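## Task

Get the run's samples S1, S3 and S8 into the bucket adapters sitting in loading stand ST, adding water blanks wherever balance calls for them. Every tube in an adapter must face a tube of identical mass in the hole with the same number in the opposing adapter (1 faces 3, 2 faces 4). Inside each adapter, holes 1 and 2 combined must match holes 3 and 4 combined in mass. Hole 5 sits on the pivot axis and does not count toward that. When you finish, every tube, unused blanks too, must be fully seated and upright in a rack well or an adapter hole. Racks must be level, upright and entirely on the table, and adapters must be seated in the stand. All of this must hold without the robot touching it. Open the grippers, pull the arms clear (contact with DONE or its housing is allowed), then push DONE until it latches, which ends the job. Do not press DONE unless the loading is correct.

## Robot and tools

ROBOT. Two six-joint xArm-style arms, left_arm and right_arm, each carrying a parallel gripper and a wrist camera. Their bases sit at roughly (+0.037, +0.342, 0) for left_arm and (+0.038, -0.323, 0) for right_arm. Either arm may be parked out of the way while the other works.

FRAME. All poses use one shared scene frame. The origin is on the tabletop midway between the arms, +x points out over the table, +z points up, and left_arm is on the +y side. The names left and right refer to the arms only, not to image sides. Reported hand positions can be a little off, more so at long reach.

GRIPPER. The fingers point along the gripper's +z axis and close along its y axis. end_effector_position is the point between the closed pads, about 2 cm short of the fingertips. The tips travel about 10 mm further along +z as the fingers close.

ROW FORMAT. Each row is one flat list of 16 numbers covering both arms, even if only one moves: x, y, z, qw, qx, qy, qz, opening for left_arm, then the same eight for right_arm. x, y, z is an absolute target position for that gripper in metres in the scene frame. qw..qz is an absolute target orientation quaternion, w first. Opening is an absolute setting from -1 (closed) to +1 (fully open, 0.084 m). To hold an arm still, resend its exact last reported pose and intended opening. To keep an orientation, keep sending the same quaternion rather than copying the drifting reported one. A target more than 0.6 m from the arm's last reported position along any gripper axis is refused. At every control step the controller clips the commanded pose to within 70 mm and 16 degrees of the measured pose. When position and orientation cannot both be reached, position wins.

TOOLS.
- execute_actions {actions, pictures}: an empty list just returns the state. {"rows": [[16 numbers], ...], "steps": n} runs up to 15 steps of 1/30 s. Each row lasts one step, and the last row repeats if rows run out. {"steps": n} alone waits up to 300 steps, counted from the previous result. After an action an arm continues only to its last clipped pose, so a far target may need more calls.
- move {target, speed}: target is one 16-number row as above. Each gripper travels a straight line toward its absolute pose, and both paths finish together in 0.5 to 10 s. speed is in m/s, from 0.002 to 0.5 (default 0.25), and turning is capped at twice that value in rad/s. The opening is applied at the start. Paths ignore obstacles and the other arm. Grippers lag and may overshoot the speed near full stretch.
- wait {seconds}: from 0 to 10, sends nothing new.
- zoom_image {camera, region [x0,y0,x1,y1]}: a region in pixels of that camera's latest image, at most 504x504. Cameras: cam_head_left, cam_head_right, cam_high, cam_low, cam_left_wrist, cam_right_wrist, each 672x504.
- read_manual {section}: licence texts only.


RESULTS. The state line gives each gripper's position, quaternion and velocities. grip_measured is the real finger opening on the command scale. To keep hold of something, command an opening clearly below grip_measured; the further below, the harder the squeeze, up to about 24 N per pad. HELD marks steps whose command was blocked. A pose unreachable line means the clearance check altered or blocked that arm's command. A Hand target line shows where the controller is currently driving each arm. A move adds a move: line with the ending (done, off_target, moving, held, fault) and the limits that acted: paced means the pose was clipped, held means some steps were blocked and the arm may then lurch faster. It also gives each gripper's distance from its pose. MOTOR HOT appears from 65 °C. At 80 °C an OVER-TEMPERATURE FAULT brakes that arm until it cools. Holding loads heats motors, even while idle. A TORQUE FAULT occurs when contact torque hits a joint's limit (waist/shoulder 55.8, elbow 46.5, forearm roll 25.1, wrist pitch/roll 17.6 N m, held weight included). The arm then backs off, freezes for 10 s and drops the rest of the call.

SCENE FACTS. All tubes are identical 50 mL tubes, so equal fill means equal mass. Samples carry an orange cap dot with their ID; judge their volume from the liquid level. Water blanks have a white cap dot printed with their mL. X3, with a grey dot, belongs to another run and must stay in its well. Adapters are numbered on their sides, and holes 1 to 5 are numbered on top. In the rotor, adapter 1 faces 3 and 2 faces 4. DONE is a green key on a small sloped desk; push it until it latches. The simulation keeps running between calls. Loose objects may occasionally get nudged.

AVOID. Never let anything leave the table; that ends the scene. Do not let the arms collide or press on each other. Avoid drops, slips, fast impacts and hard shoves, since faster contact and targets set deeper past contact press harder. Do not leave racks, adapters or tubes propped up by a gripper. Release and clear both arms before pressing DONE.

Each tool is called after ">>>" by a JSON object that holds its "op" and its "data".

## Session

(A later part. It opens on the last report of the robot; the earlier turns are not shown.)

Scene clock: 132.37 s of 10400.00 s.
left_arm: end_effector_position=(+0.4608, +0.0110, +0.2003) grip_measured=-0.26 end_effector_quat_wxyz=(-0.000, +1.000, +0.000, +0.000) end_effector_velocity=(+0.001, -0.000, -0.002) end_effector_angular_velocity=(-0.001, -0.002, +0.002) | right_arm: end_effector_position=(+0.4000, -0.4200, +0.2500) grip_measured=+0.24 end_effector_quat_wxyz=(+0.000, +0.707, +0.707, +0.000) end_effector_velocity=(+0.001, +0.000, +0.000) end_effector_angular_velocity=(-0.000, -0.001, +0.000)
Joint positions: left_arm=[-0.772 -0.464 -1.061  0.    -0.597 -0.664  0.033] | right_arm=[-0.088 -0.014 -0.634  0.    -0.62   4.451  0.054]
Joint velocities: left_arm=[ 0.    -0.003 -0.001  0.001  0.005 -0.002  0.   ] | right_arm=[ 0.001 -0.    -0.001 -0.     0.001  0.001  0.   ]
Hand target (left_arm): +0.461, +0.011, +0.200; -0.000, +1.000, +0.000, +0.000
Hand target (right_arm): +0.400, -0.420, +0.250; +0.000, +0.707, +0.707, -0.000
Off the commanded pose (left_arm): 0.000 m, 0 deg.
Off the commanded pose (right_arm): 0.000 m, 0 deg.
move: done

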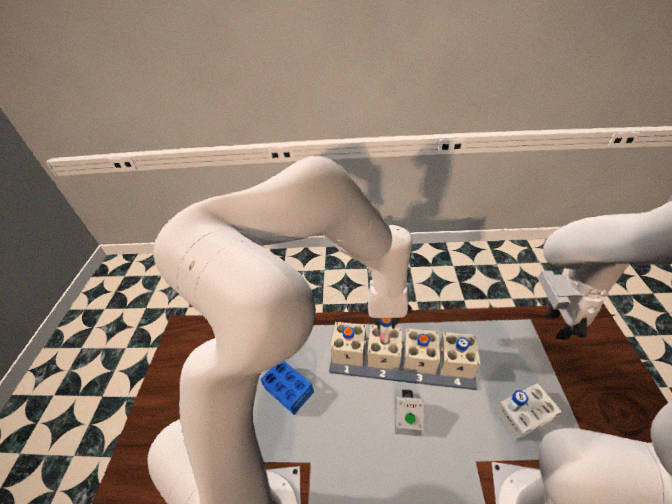

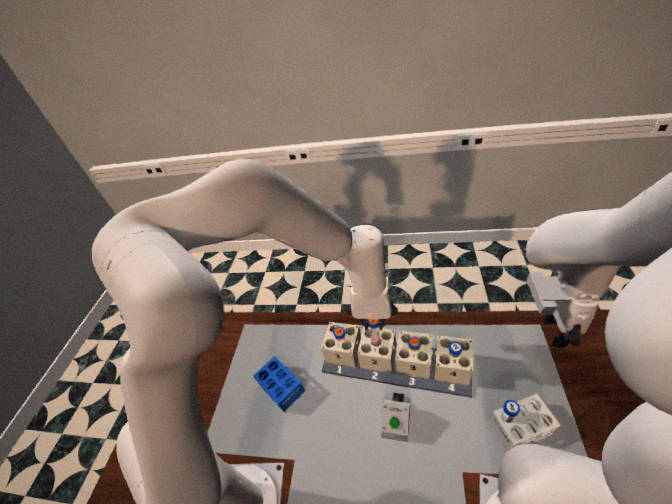

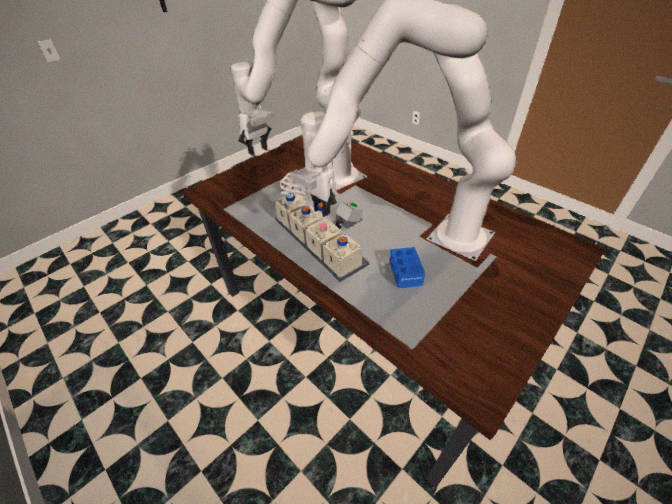

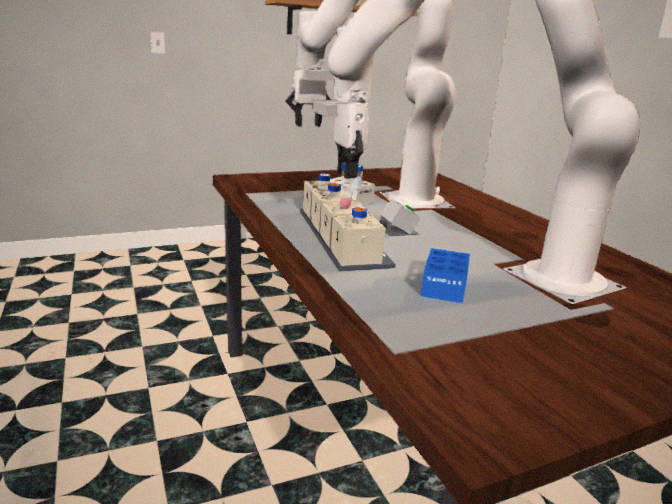

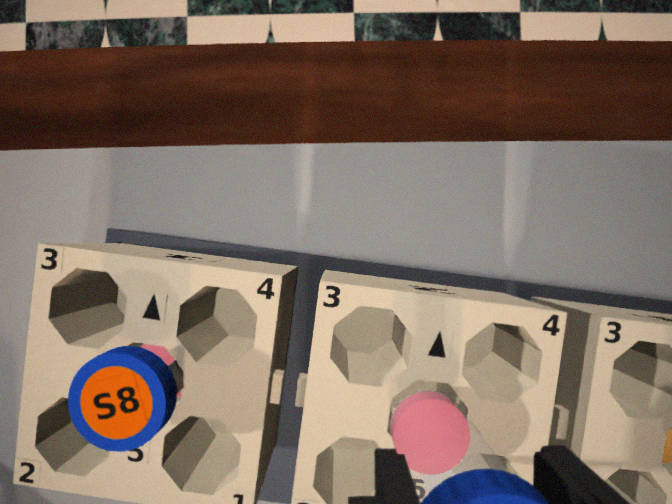

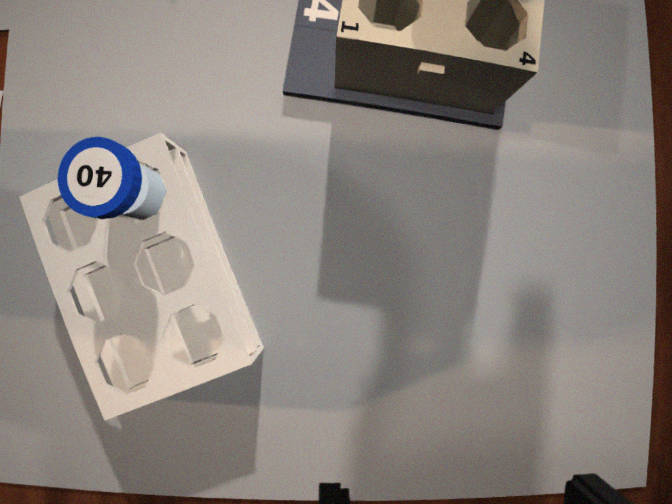

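>>> {"op": "move", "data": {"target": [0.4607,0.011,0.127,0,1,0,0,-0.45,0.4,-0.42,0.25,0,0.707,0.707,0,0.25], "speed": 0.05}}

>>> {"op": "execute_actions", "data": {"actions": [{"rows":[[0.4607,0.011,0.127,0,1,0,0,0.25,0.4,-0.42,0.25,0,0.707,0.707,0,0.25]],"steps":12}], "pictures": false}}

>>> {"op": "move", "data": {"target": [0.4607,0.011,0.22,0,1,0,0,0.25,0.4,-0.42,0.25,0,0.707,0.707,0,0.25]}}

>>> {"op": "move", "data": {"target": [0.211,-0.036,0.13,0,0.966,0,0.259,-1,0.4,-0.42,0.25,0,0.707,0.707,0,0.25]}}

Scene clock: 144.23 s of 10400.00 s.
left_arm: end_effector_position=(+0.4608, +0.0110, +0.1273) grip_measured=-0.26 end_effector_quat_wxyz=(-0.000, +1.000, +0.000, +0.000) end_effector_velocity=(+0.000, -0.001, -0.002) end_effector_angular_velocity=(-0.001, -0.001, -0.001) | right_arm: end_effector_position=(+0.4000, -0.4200, +0.2500) grip_measured=+0.24 end_effector_quat_wxyz=(+0.000, +0.707, +0.707, +0.000) end_effector_velocity=(+0.000, +0.000, +0.000) end_effector_angular_velocity=(-0.000, -0.000, -0.001)
Joint positions: left_arm=[-0.772 -0.587 -1.042  0.001 -0.455 -0.665  0.033] | right_arm=[-0.088 -0.014 -0.634  0.    -0.62   4.451  0.054]
Joint velocities: left_arm=[-0.    -0.004 -0.001  0.     0.004  0.     0.   ] | right_arm=[ 0.    -0.    -0.    -0.     0.     0.001  0.   ]
Hand target (left_arm): +0.461, +0.011, +0.127; -0.000, +1.000, +0.000, +0.000
Hand target (right_arm): +0.400, -0.420, +0.250; +0.000, +0.707, +0.707, -0.000
Off the commanded pose (left_arm): 0.000 m, 0 deg.
Off the commanded pose (right_arm): 0.000 m, 0 deg.
After step 90, 7.00 s passed at rest.
move: done

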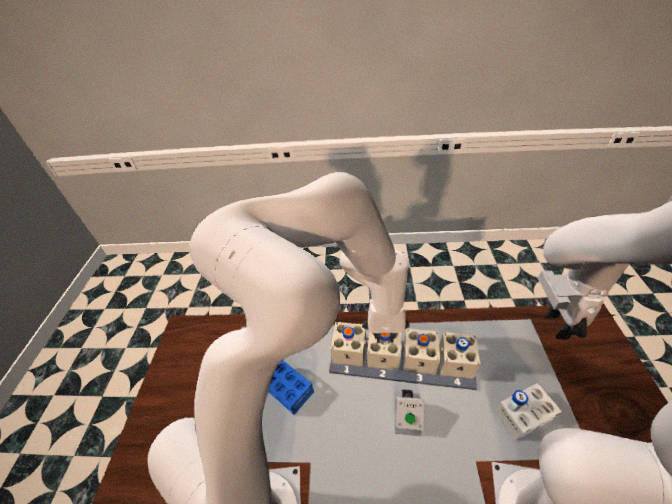

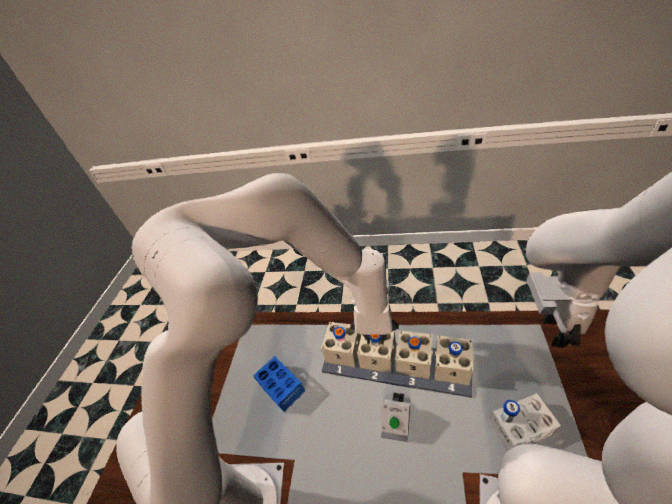

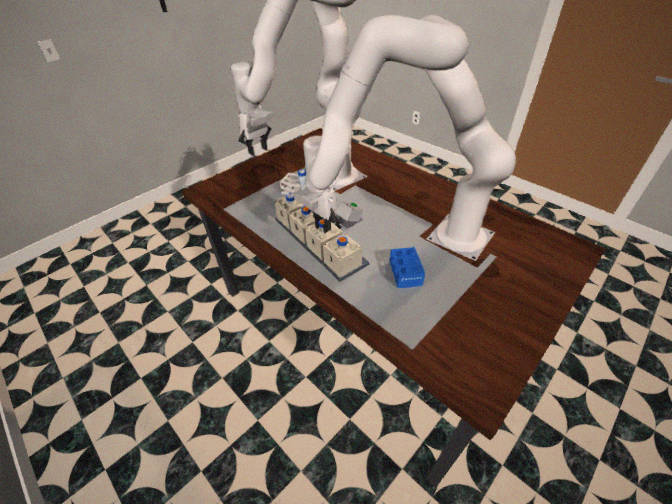

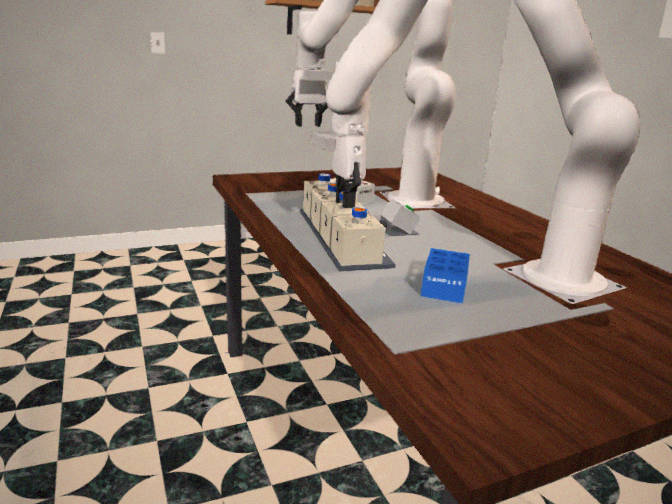

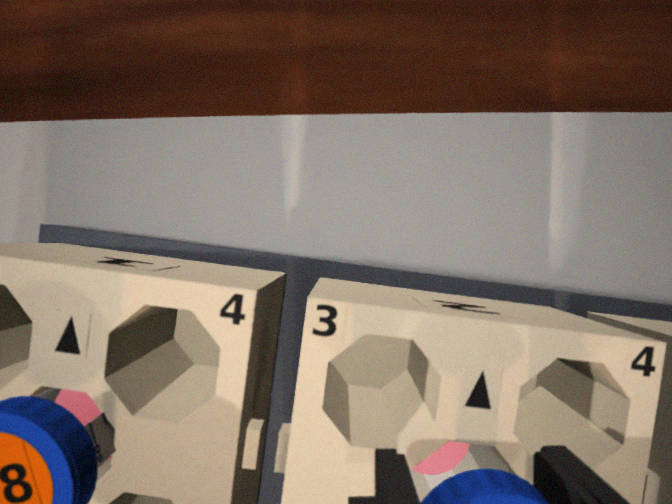

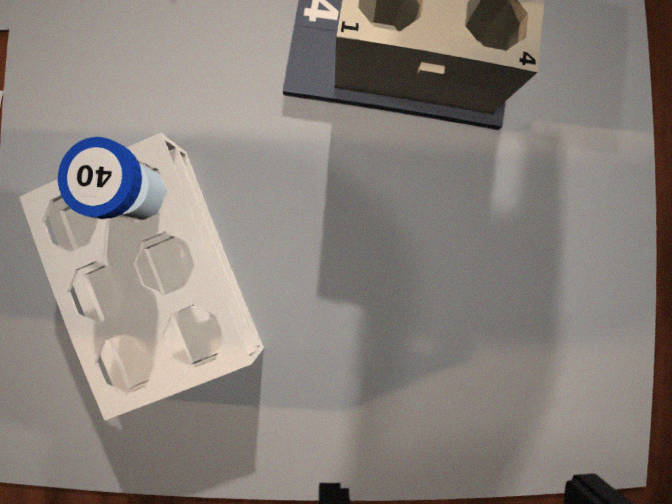

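Scene clock: 144.63 s of 10400.00 s.
left_arm: end_effector_position=(+0.4607, +0.0110, +0.1270) grip_measured=+0.24 end_effector_quat_wxyz=(-0.000, +1.000, +0.000, -0.000) end_effector_velocity=(-0.000, +0.000, -0.001) end_effector_angular_velocity=(+0.001, +0.001, -0.002) | right_arm: end_effector_position=(+0.4000, -0.4200, +0.2500) grip_measured=+0.24 end_effector_quat_wxyz=(-0.000, +0.707, +0.707, -0.000) end_effector_velocity=(+0.000, +0.000, +0.000) end_effector_angular_velocity=(+0.000, -0.001, -0.002)
Joint positions: left_arm=[-0.772 -0.588 -1.042  0.    -0.454 -0.664  0.054] | right_arm=[-0.088 -0.014 -0.634  0.    -0.62   4.451  0.054]
Joint velocities: left_arm=[-0.    -0.001  0.    -0.     0.     0.002  0.002] | right_arm=[ 0.    -0.    -0.     0.001  0.     0.001 -0.   ]
Hand target (left_arm): +0.461, +0.011, +0.127; -0.000, +1.000, +0.000, +0.000
Hand target (right_arm): +0.400, -0.420, +0.250; +0.000, +0.707, +0.707, -0.000
Off the commanded pose (left_arm): 0.000 m, 0 deg.
Off the commanded pose (right_arm): 0.000 m, 0 deg.
Steps of this call (steps 1 to 12: all 12 steps of this action). Readings (end_effector_position):
1: left_arm (+0.4608, +0.0110, +0.1272) | right_arm (+0.4000, -0.4200, +0.2500)
2: left_arm (+0.4608, +0.0110, +0.1271) | right_arm (+0.4000, -0.4200, +0.2500)
4: left_arm (+0.4607, +0.0111, +0.1271) | right_arm (+0.4000, -0.4200, +0.2500)
8: left_arm (+0.4607, +0.0110, +0.1270) | right_arm (+0.4000, -0.4200, +0.2500)
12: the state above

Scene clock: 145.90 s of 10400.00 s.
left_arm: end_effector_position=(+0.4605, +0.0111, +0.2197) grip_measured=+0.24 end_effector_quat_wxyz=(+0.000, +1.000, -0.000, -0.000) end_effector_velocity=(+0.000, -0.000, +0.002) end_effector_angular_velocity=(-0.001, -0.001, -0.000) | right_arm: end_effector_position=(+0.4000, -0.4200, +0.2500) grip_measured=+0.24 end_effector_quat_wxyz=(-0.000, +0.707, +0.707, -0.000) end_effector_velocity=(+0.000, +0.000, -0.000) end_effector_angular_velocity=(-0.001, -0.001, +0.001)
Joint positions: left_arm=[-0.772 -0.434 -1.07  -0.    -0.636 -0.663  0.054] | right_arm=[-0.088 -0.014 -0.634  0.    -0.62   4.451  0.054]
Joint velocities: left_arm=[-0.     0.004 -0.001  0.    -0.004  0.     0.   ] | right_arm=[ 0.001  0.     0.    -0.001  0.001  0.     0.   ]
Hand target (left_arm): +0.461, +0.011, +0.220; +0.000, +1.000, -0.000, -0.000
Hand target (right_arm): +0.400, -0.420, +0.250; +0.000, +0.707, +0.707, -0.000
Off the commanded pose (left_arm): 0.000 m, 0 deg.
Off the commanded pose (right_arm): 0.000 m, 0 deg.
move: done

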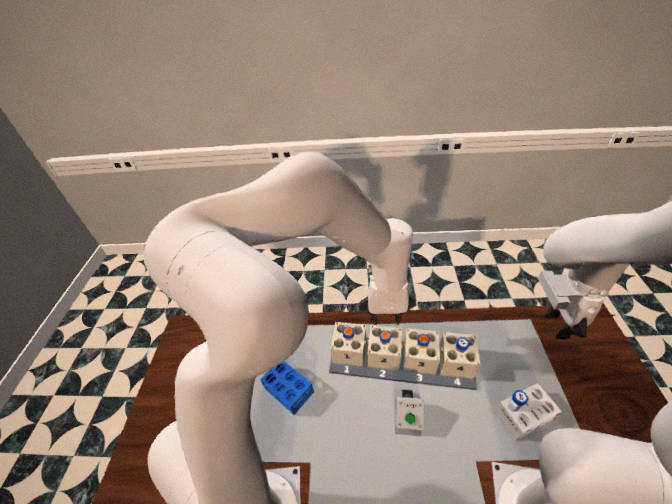

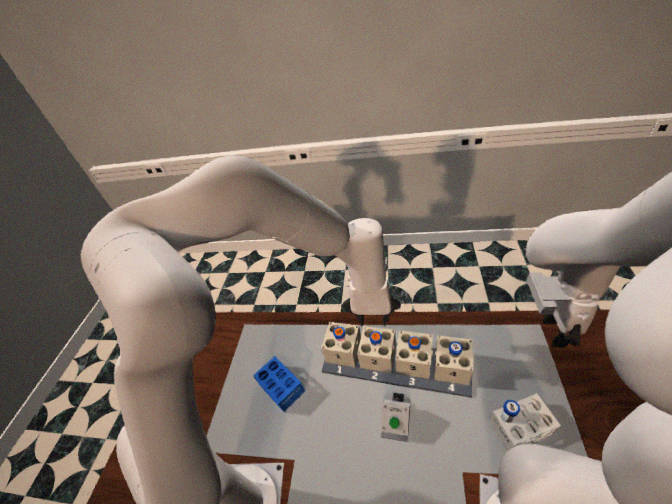

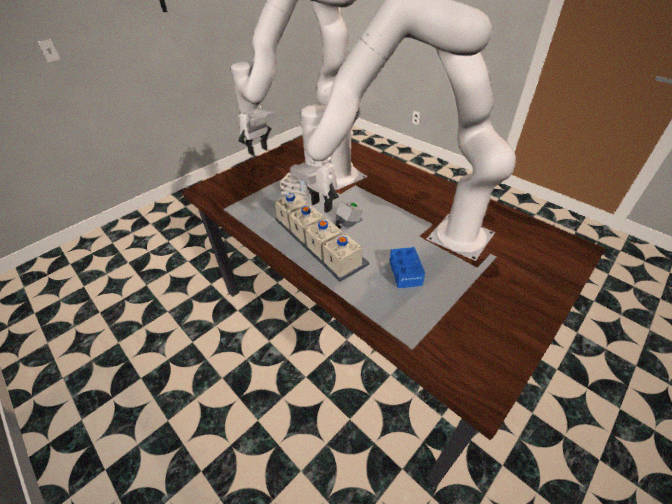

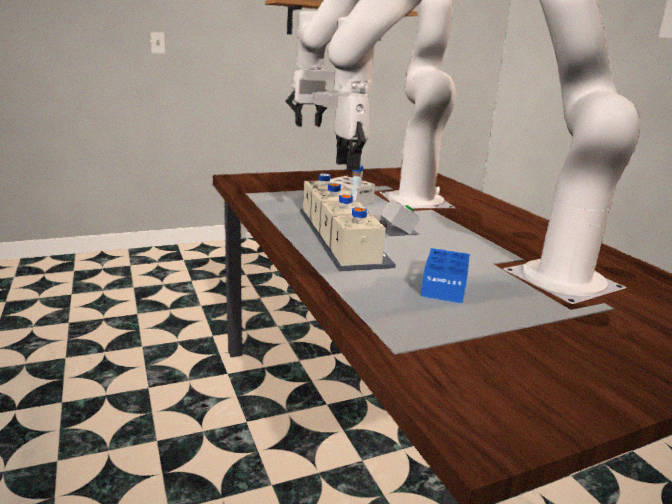

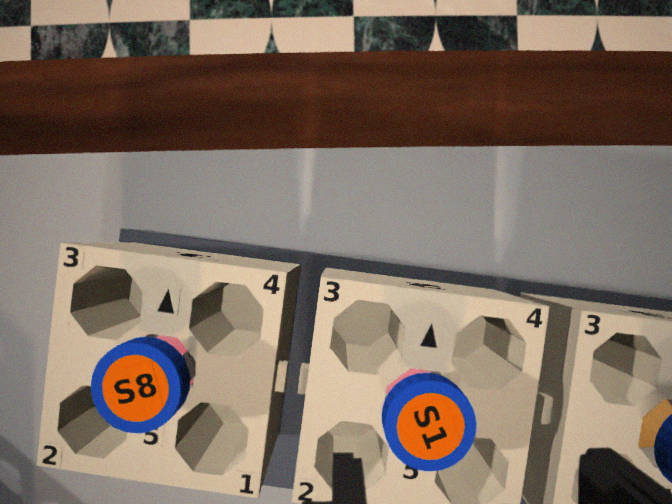

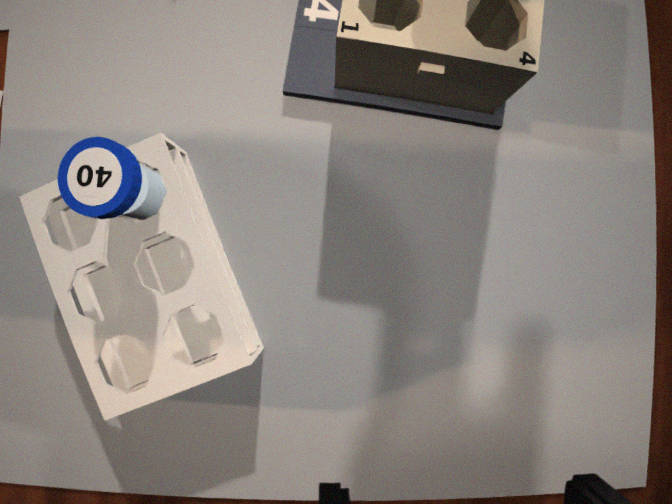

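Scene clock: 148.23 s of 10400.00 s.
left_arm: end_effector_position=(+0.2105, -0.0361, +0.1297) grip_measured=-1.00 end_effector_quat_wxyz=(+0.000, +0.966, -0.000, +0.257) end_effector_velocity=(-0.000, -0.000, -0.000) end_effector_angular_velocity=(-0.010, -0.011, -0.001) | right_arm: end_effector_position=(+0.4000, -0.4200, +0.2500) grip_measured=+0.24 end_effector_quat_wxyz=(+0.000, +0.707, +0.707, +0.000) end_effector_velocity=(+0.000, +0.000, -0.000) end_effector_angular_velocity=(-0.000, -0.000, +0.001)
Joint positions: left_arm=[-1.543 -0.38  -0.595  1.333 -0.531 -2.711  0.   ] | right_arm=[-0.088 -0.014 -0.634  0.    -0.62   4.451  0.054]
Joint velocities: left_arm=[-0.006  0.     0.006  0.03  -0.006 -0.038  0.   ] | right_arm=[ 0.001 -0.001  0.    -0.     0.001  0.     0.   ]
Hand target (left_arm): +0.210, -0.036, +0.130; +0.000, +0.966, -0.000, +0.257
Hand target (right_arm): +0.400, -0.420, +0.250; +0.000, +0.707, +0.707, -0.000
Off the commanded pose (left_arm): 0.001 m, 0 deg.
Off the commanded pose (right_arm): 0.000 m, 0 deg.
move: done; limits=paced

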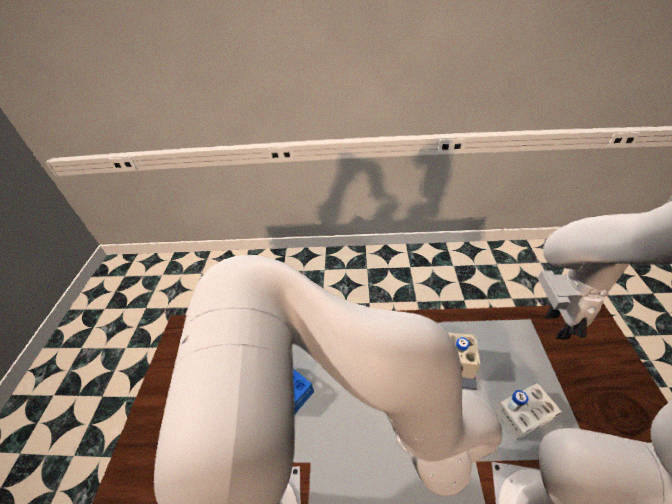

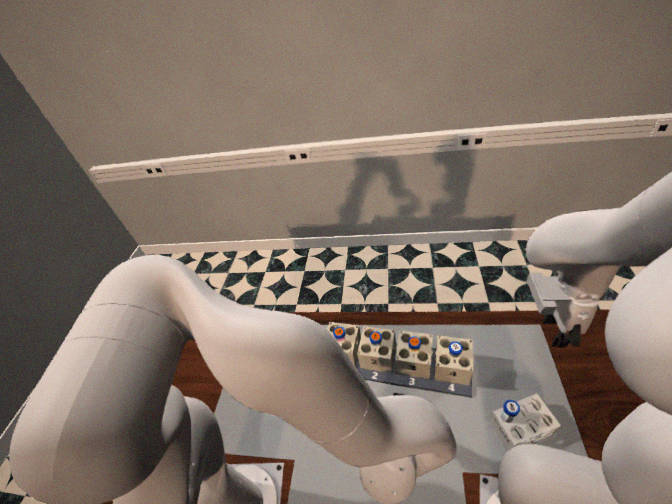

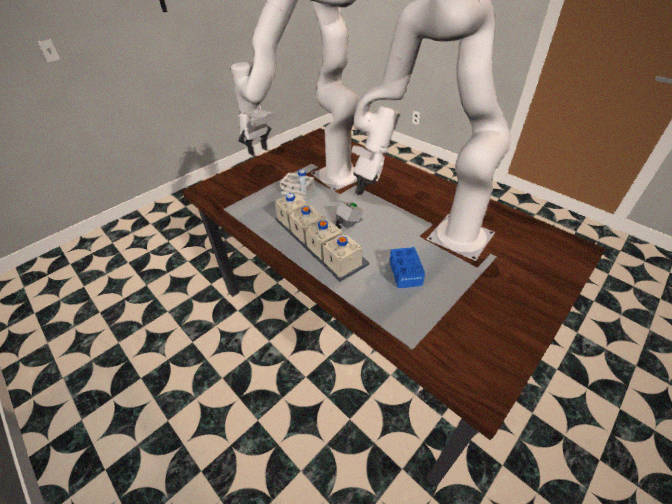

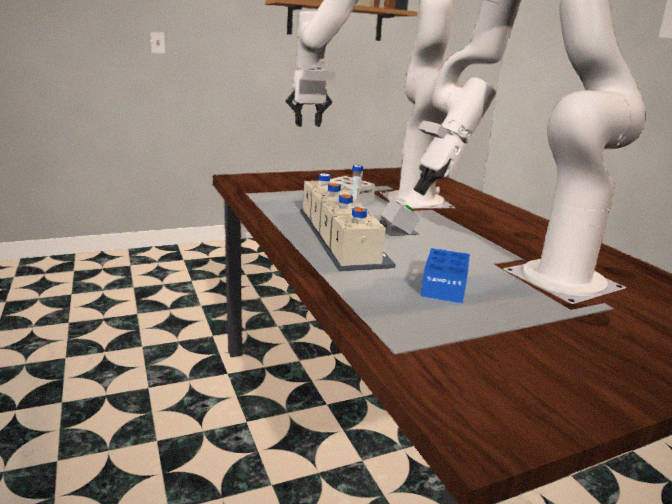

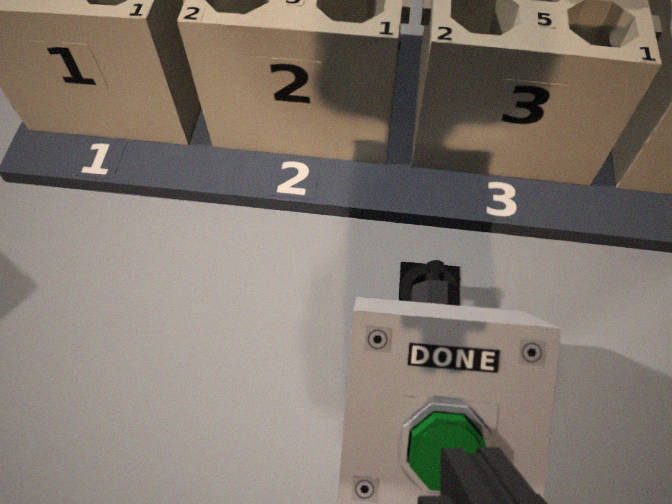

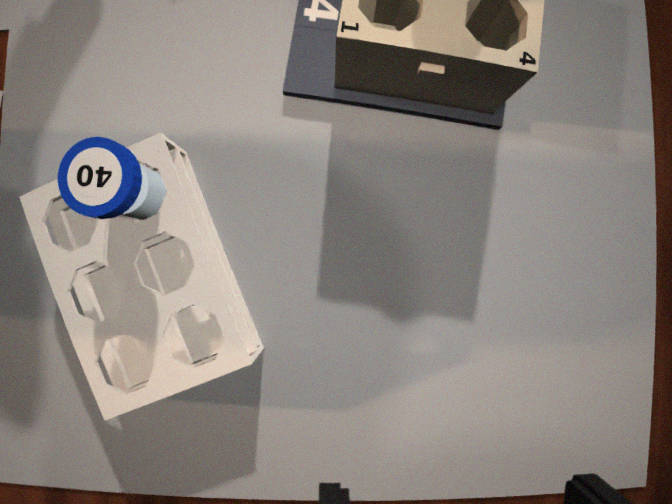

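>>> {"op": "move", "data": {"target": [0.239,-0.0375,0.081,0,0.966,0,0.259,-1,0.4,-0.42,0.25,0,0.707,0.707,0,0.25], "speed": 0.025}}

Scene clock: 156.30 s of 10400.00 s.
left_arm: end_effector_position=(+0.2360, -0.0374, +0.0861) grip_measured=-1.00 end_effector_quat_wxyz=(-0.000, +0.966, +0.000, +0.259) end_effector_velocity=(+0.000, -0.000, -0.000) end_effector_angular_velocity=(-0.000, -0.000, -0.001) | right_arm: end_effector_position=(+0.4000, -0.4200, +0.2500) grip_measured=+0.24 end_effector_quat_wxyz=(-0.000, +0.707, +0.707, -0.000) end_effector_velocity=(+0.000, +0.000, -0.000) end_effector_angular_velocity=(-0.000, -0.001, -0.000)
Joint positions: left_arm=[-1.48  -0.511 -0.623  1.572 -0.512 -2.914  0.   ] | right_arm=[-0.088 -0.014 -0.634  0.    -0.62   4.451  0.054]
Joint velocities: left_arm=[ 0.    -0.001 -0.     0.002 -0.    -0.001  0.   ] | right_arm=[ 0.    -0.    -0.    -0.     0.001  0.001 -0.   ]
After step 90, 3.03 s passed at rest.
move: unfinished (the scene ended)
The task's run has ended: the event that ends the task has happened.

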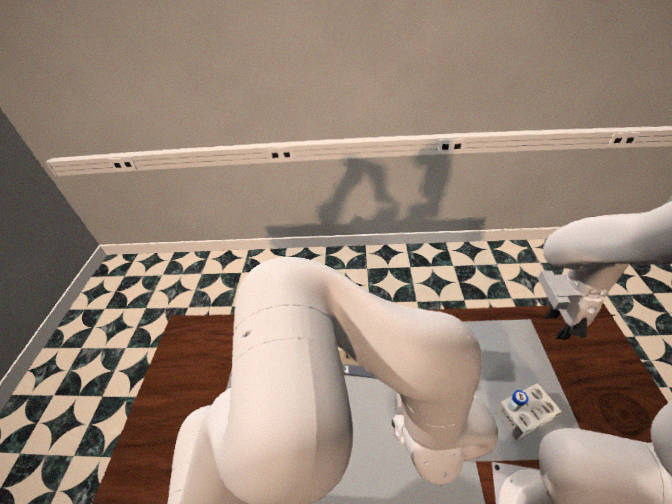

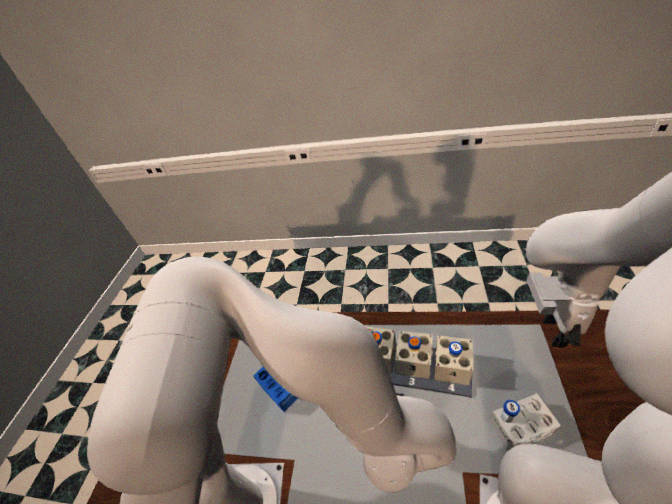

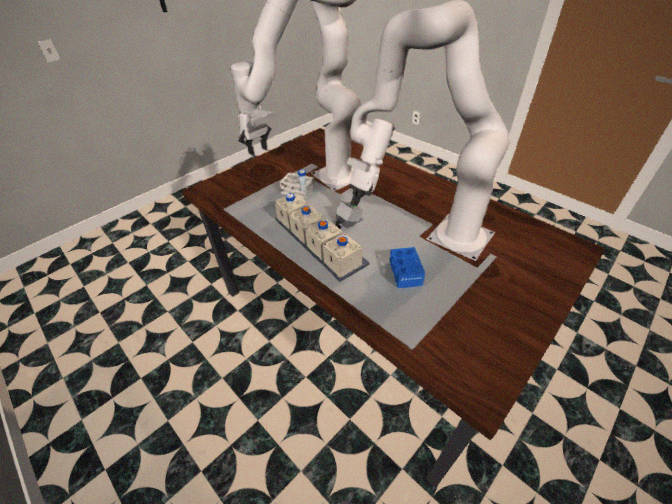

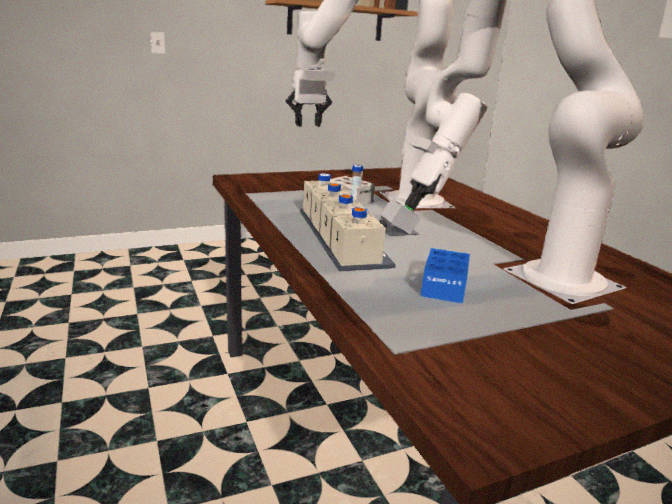

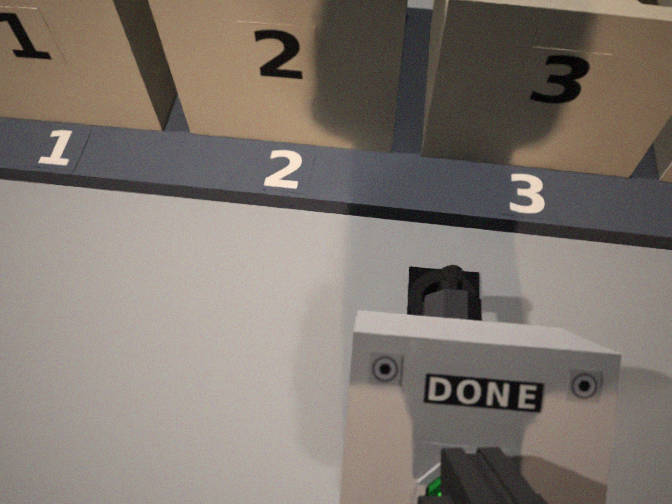

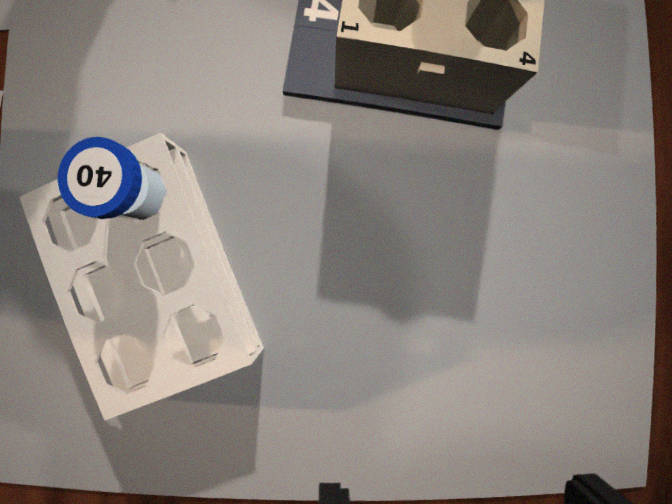

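>>> {"op": "finished_scene", "data": {"scene": 2}}

The scene is finished: the task was done.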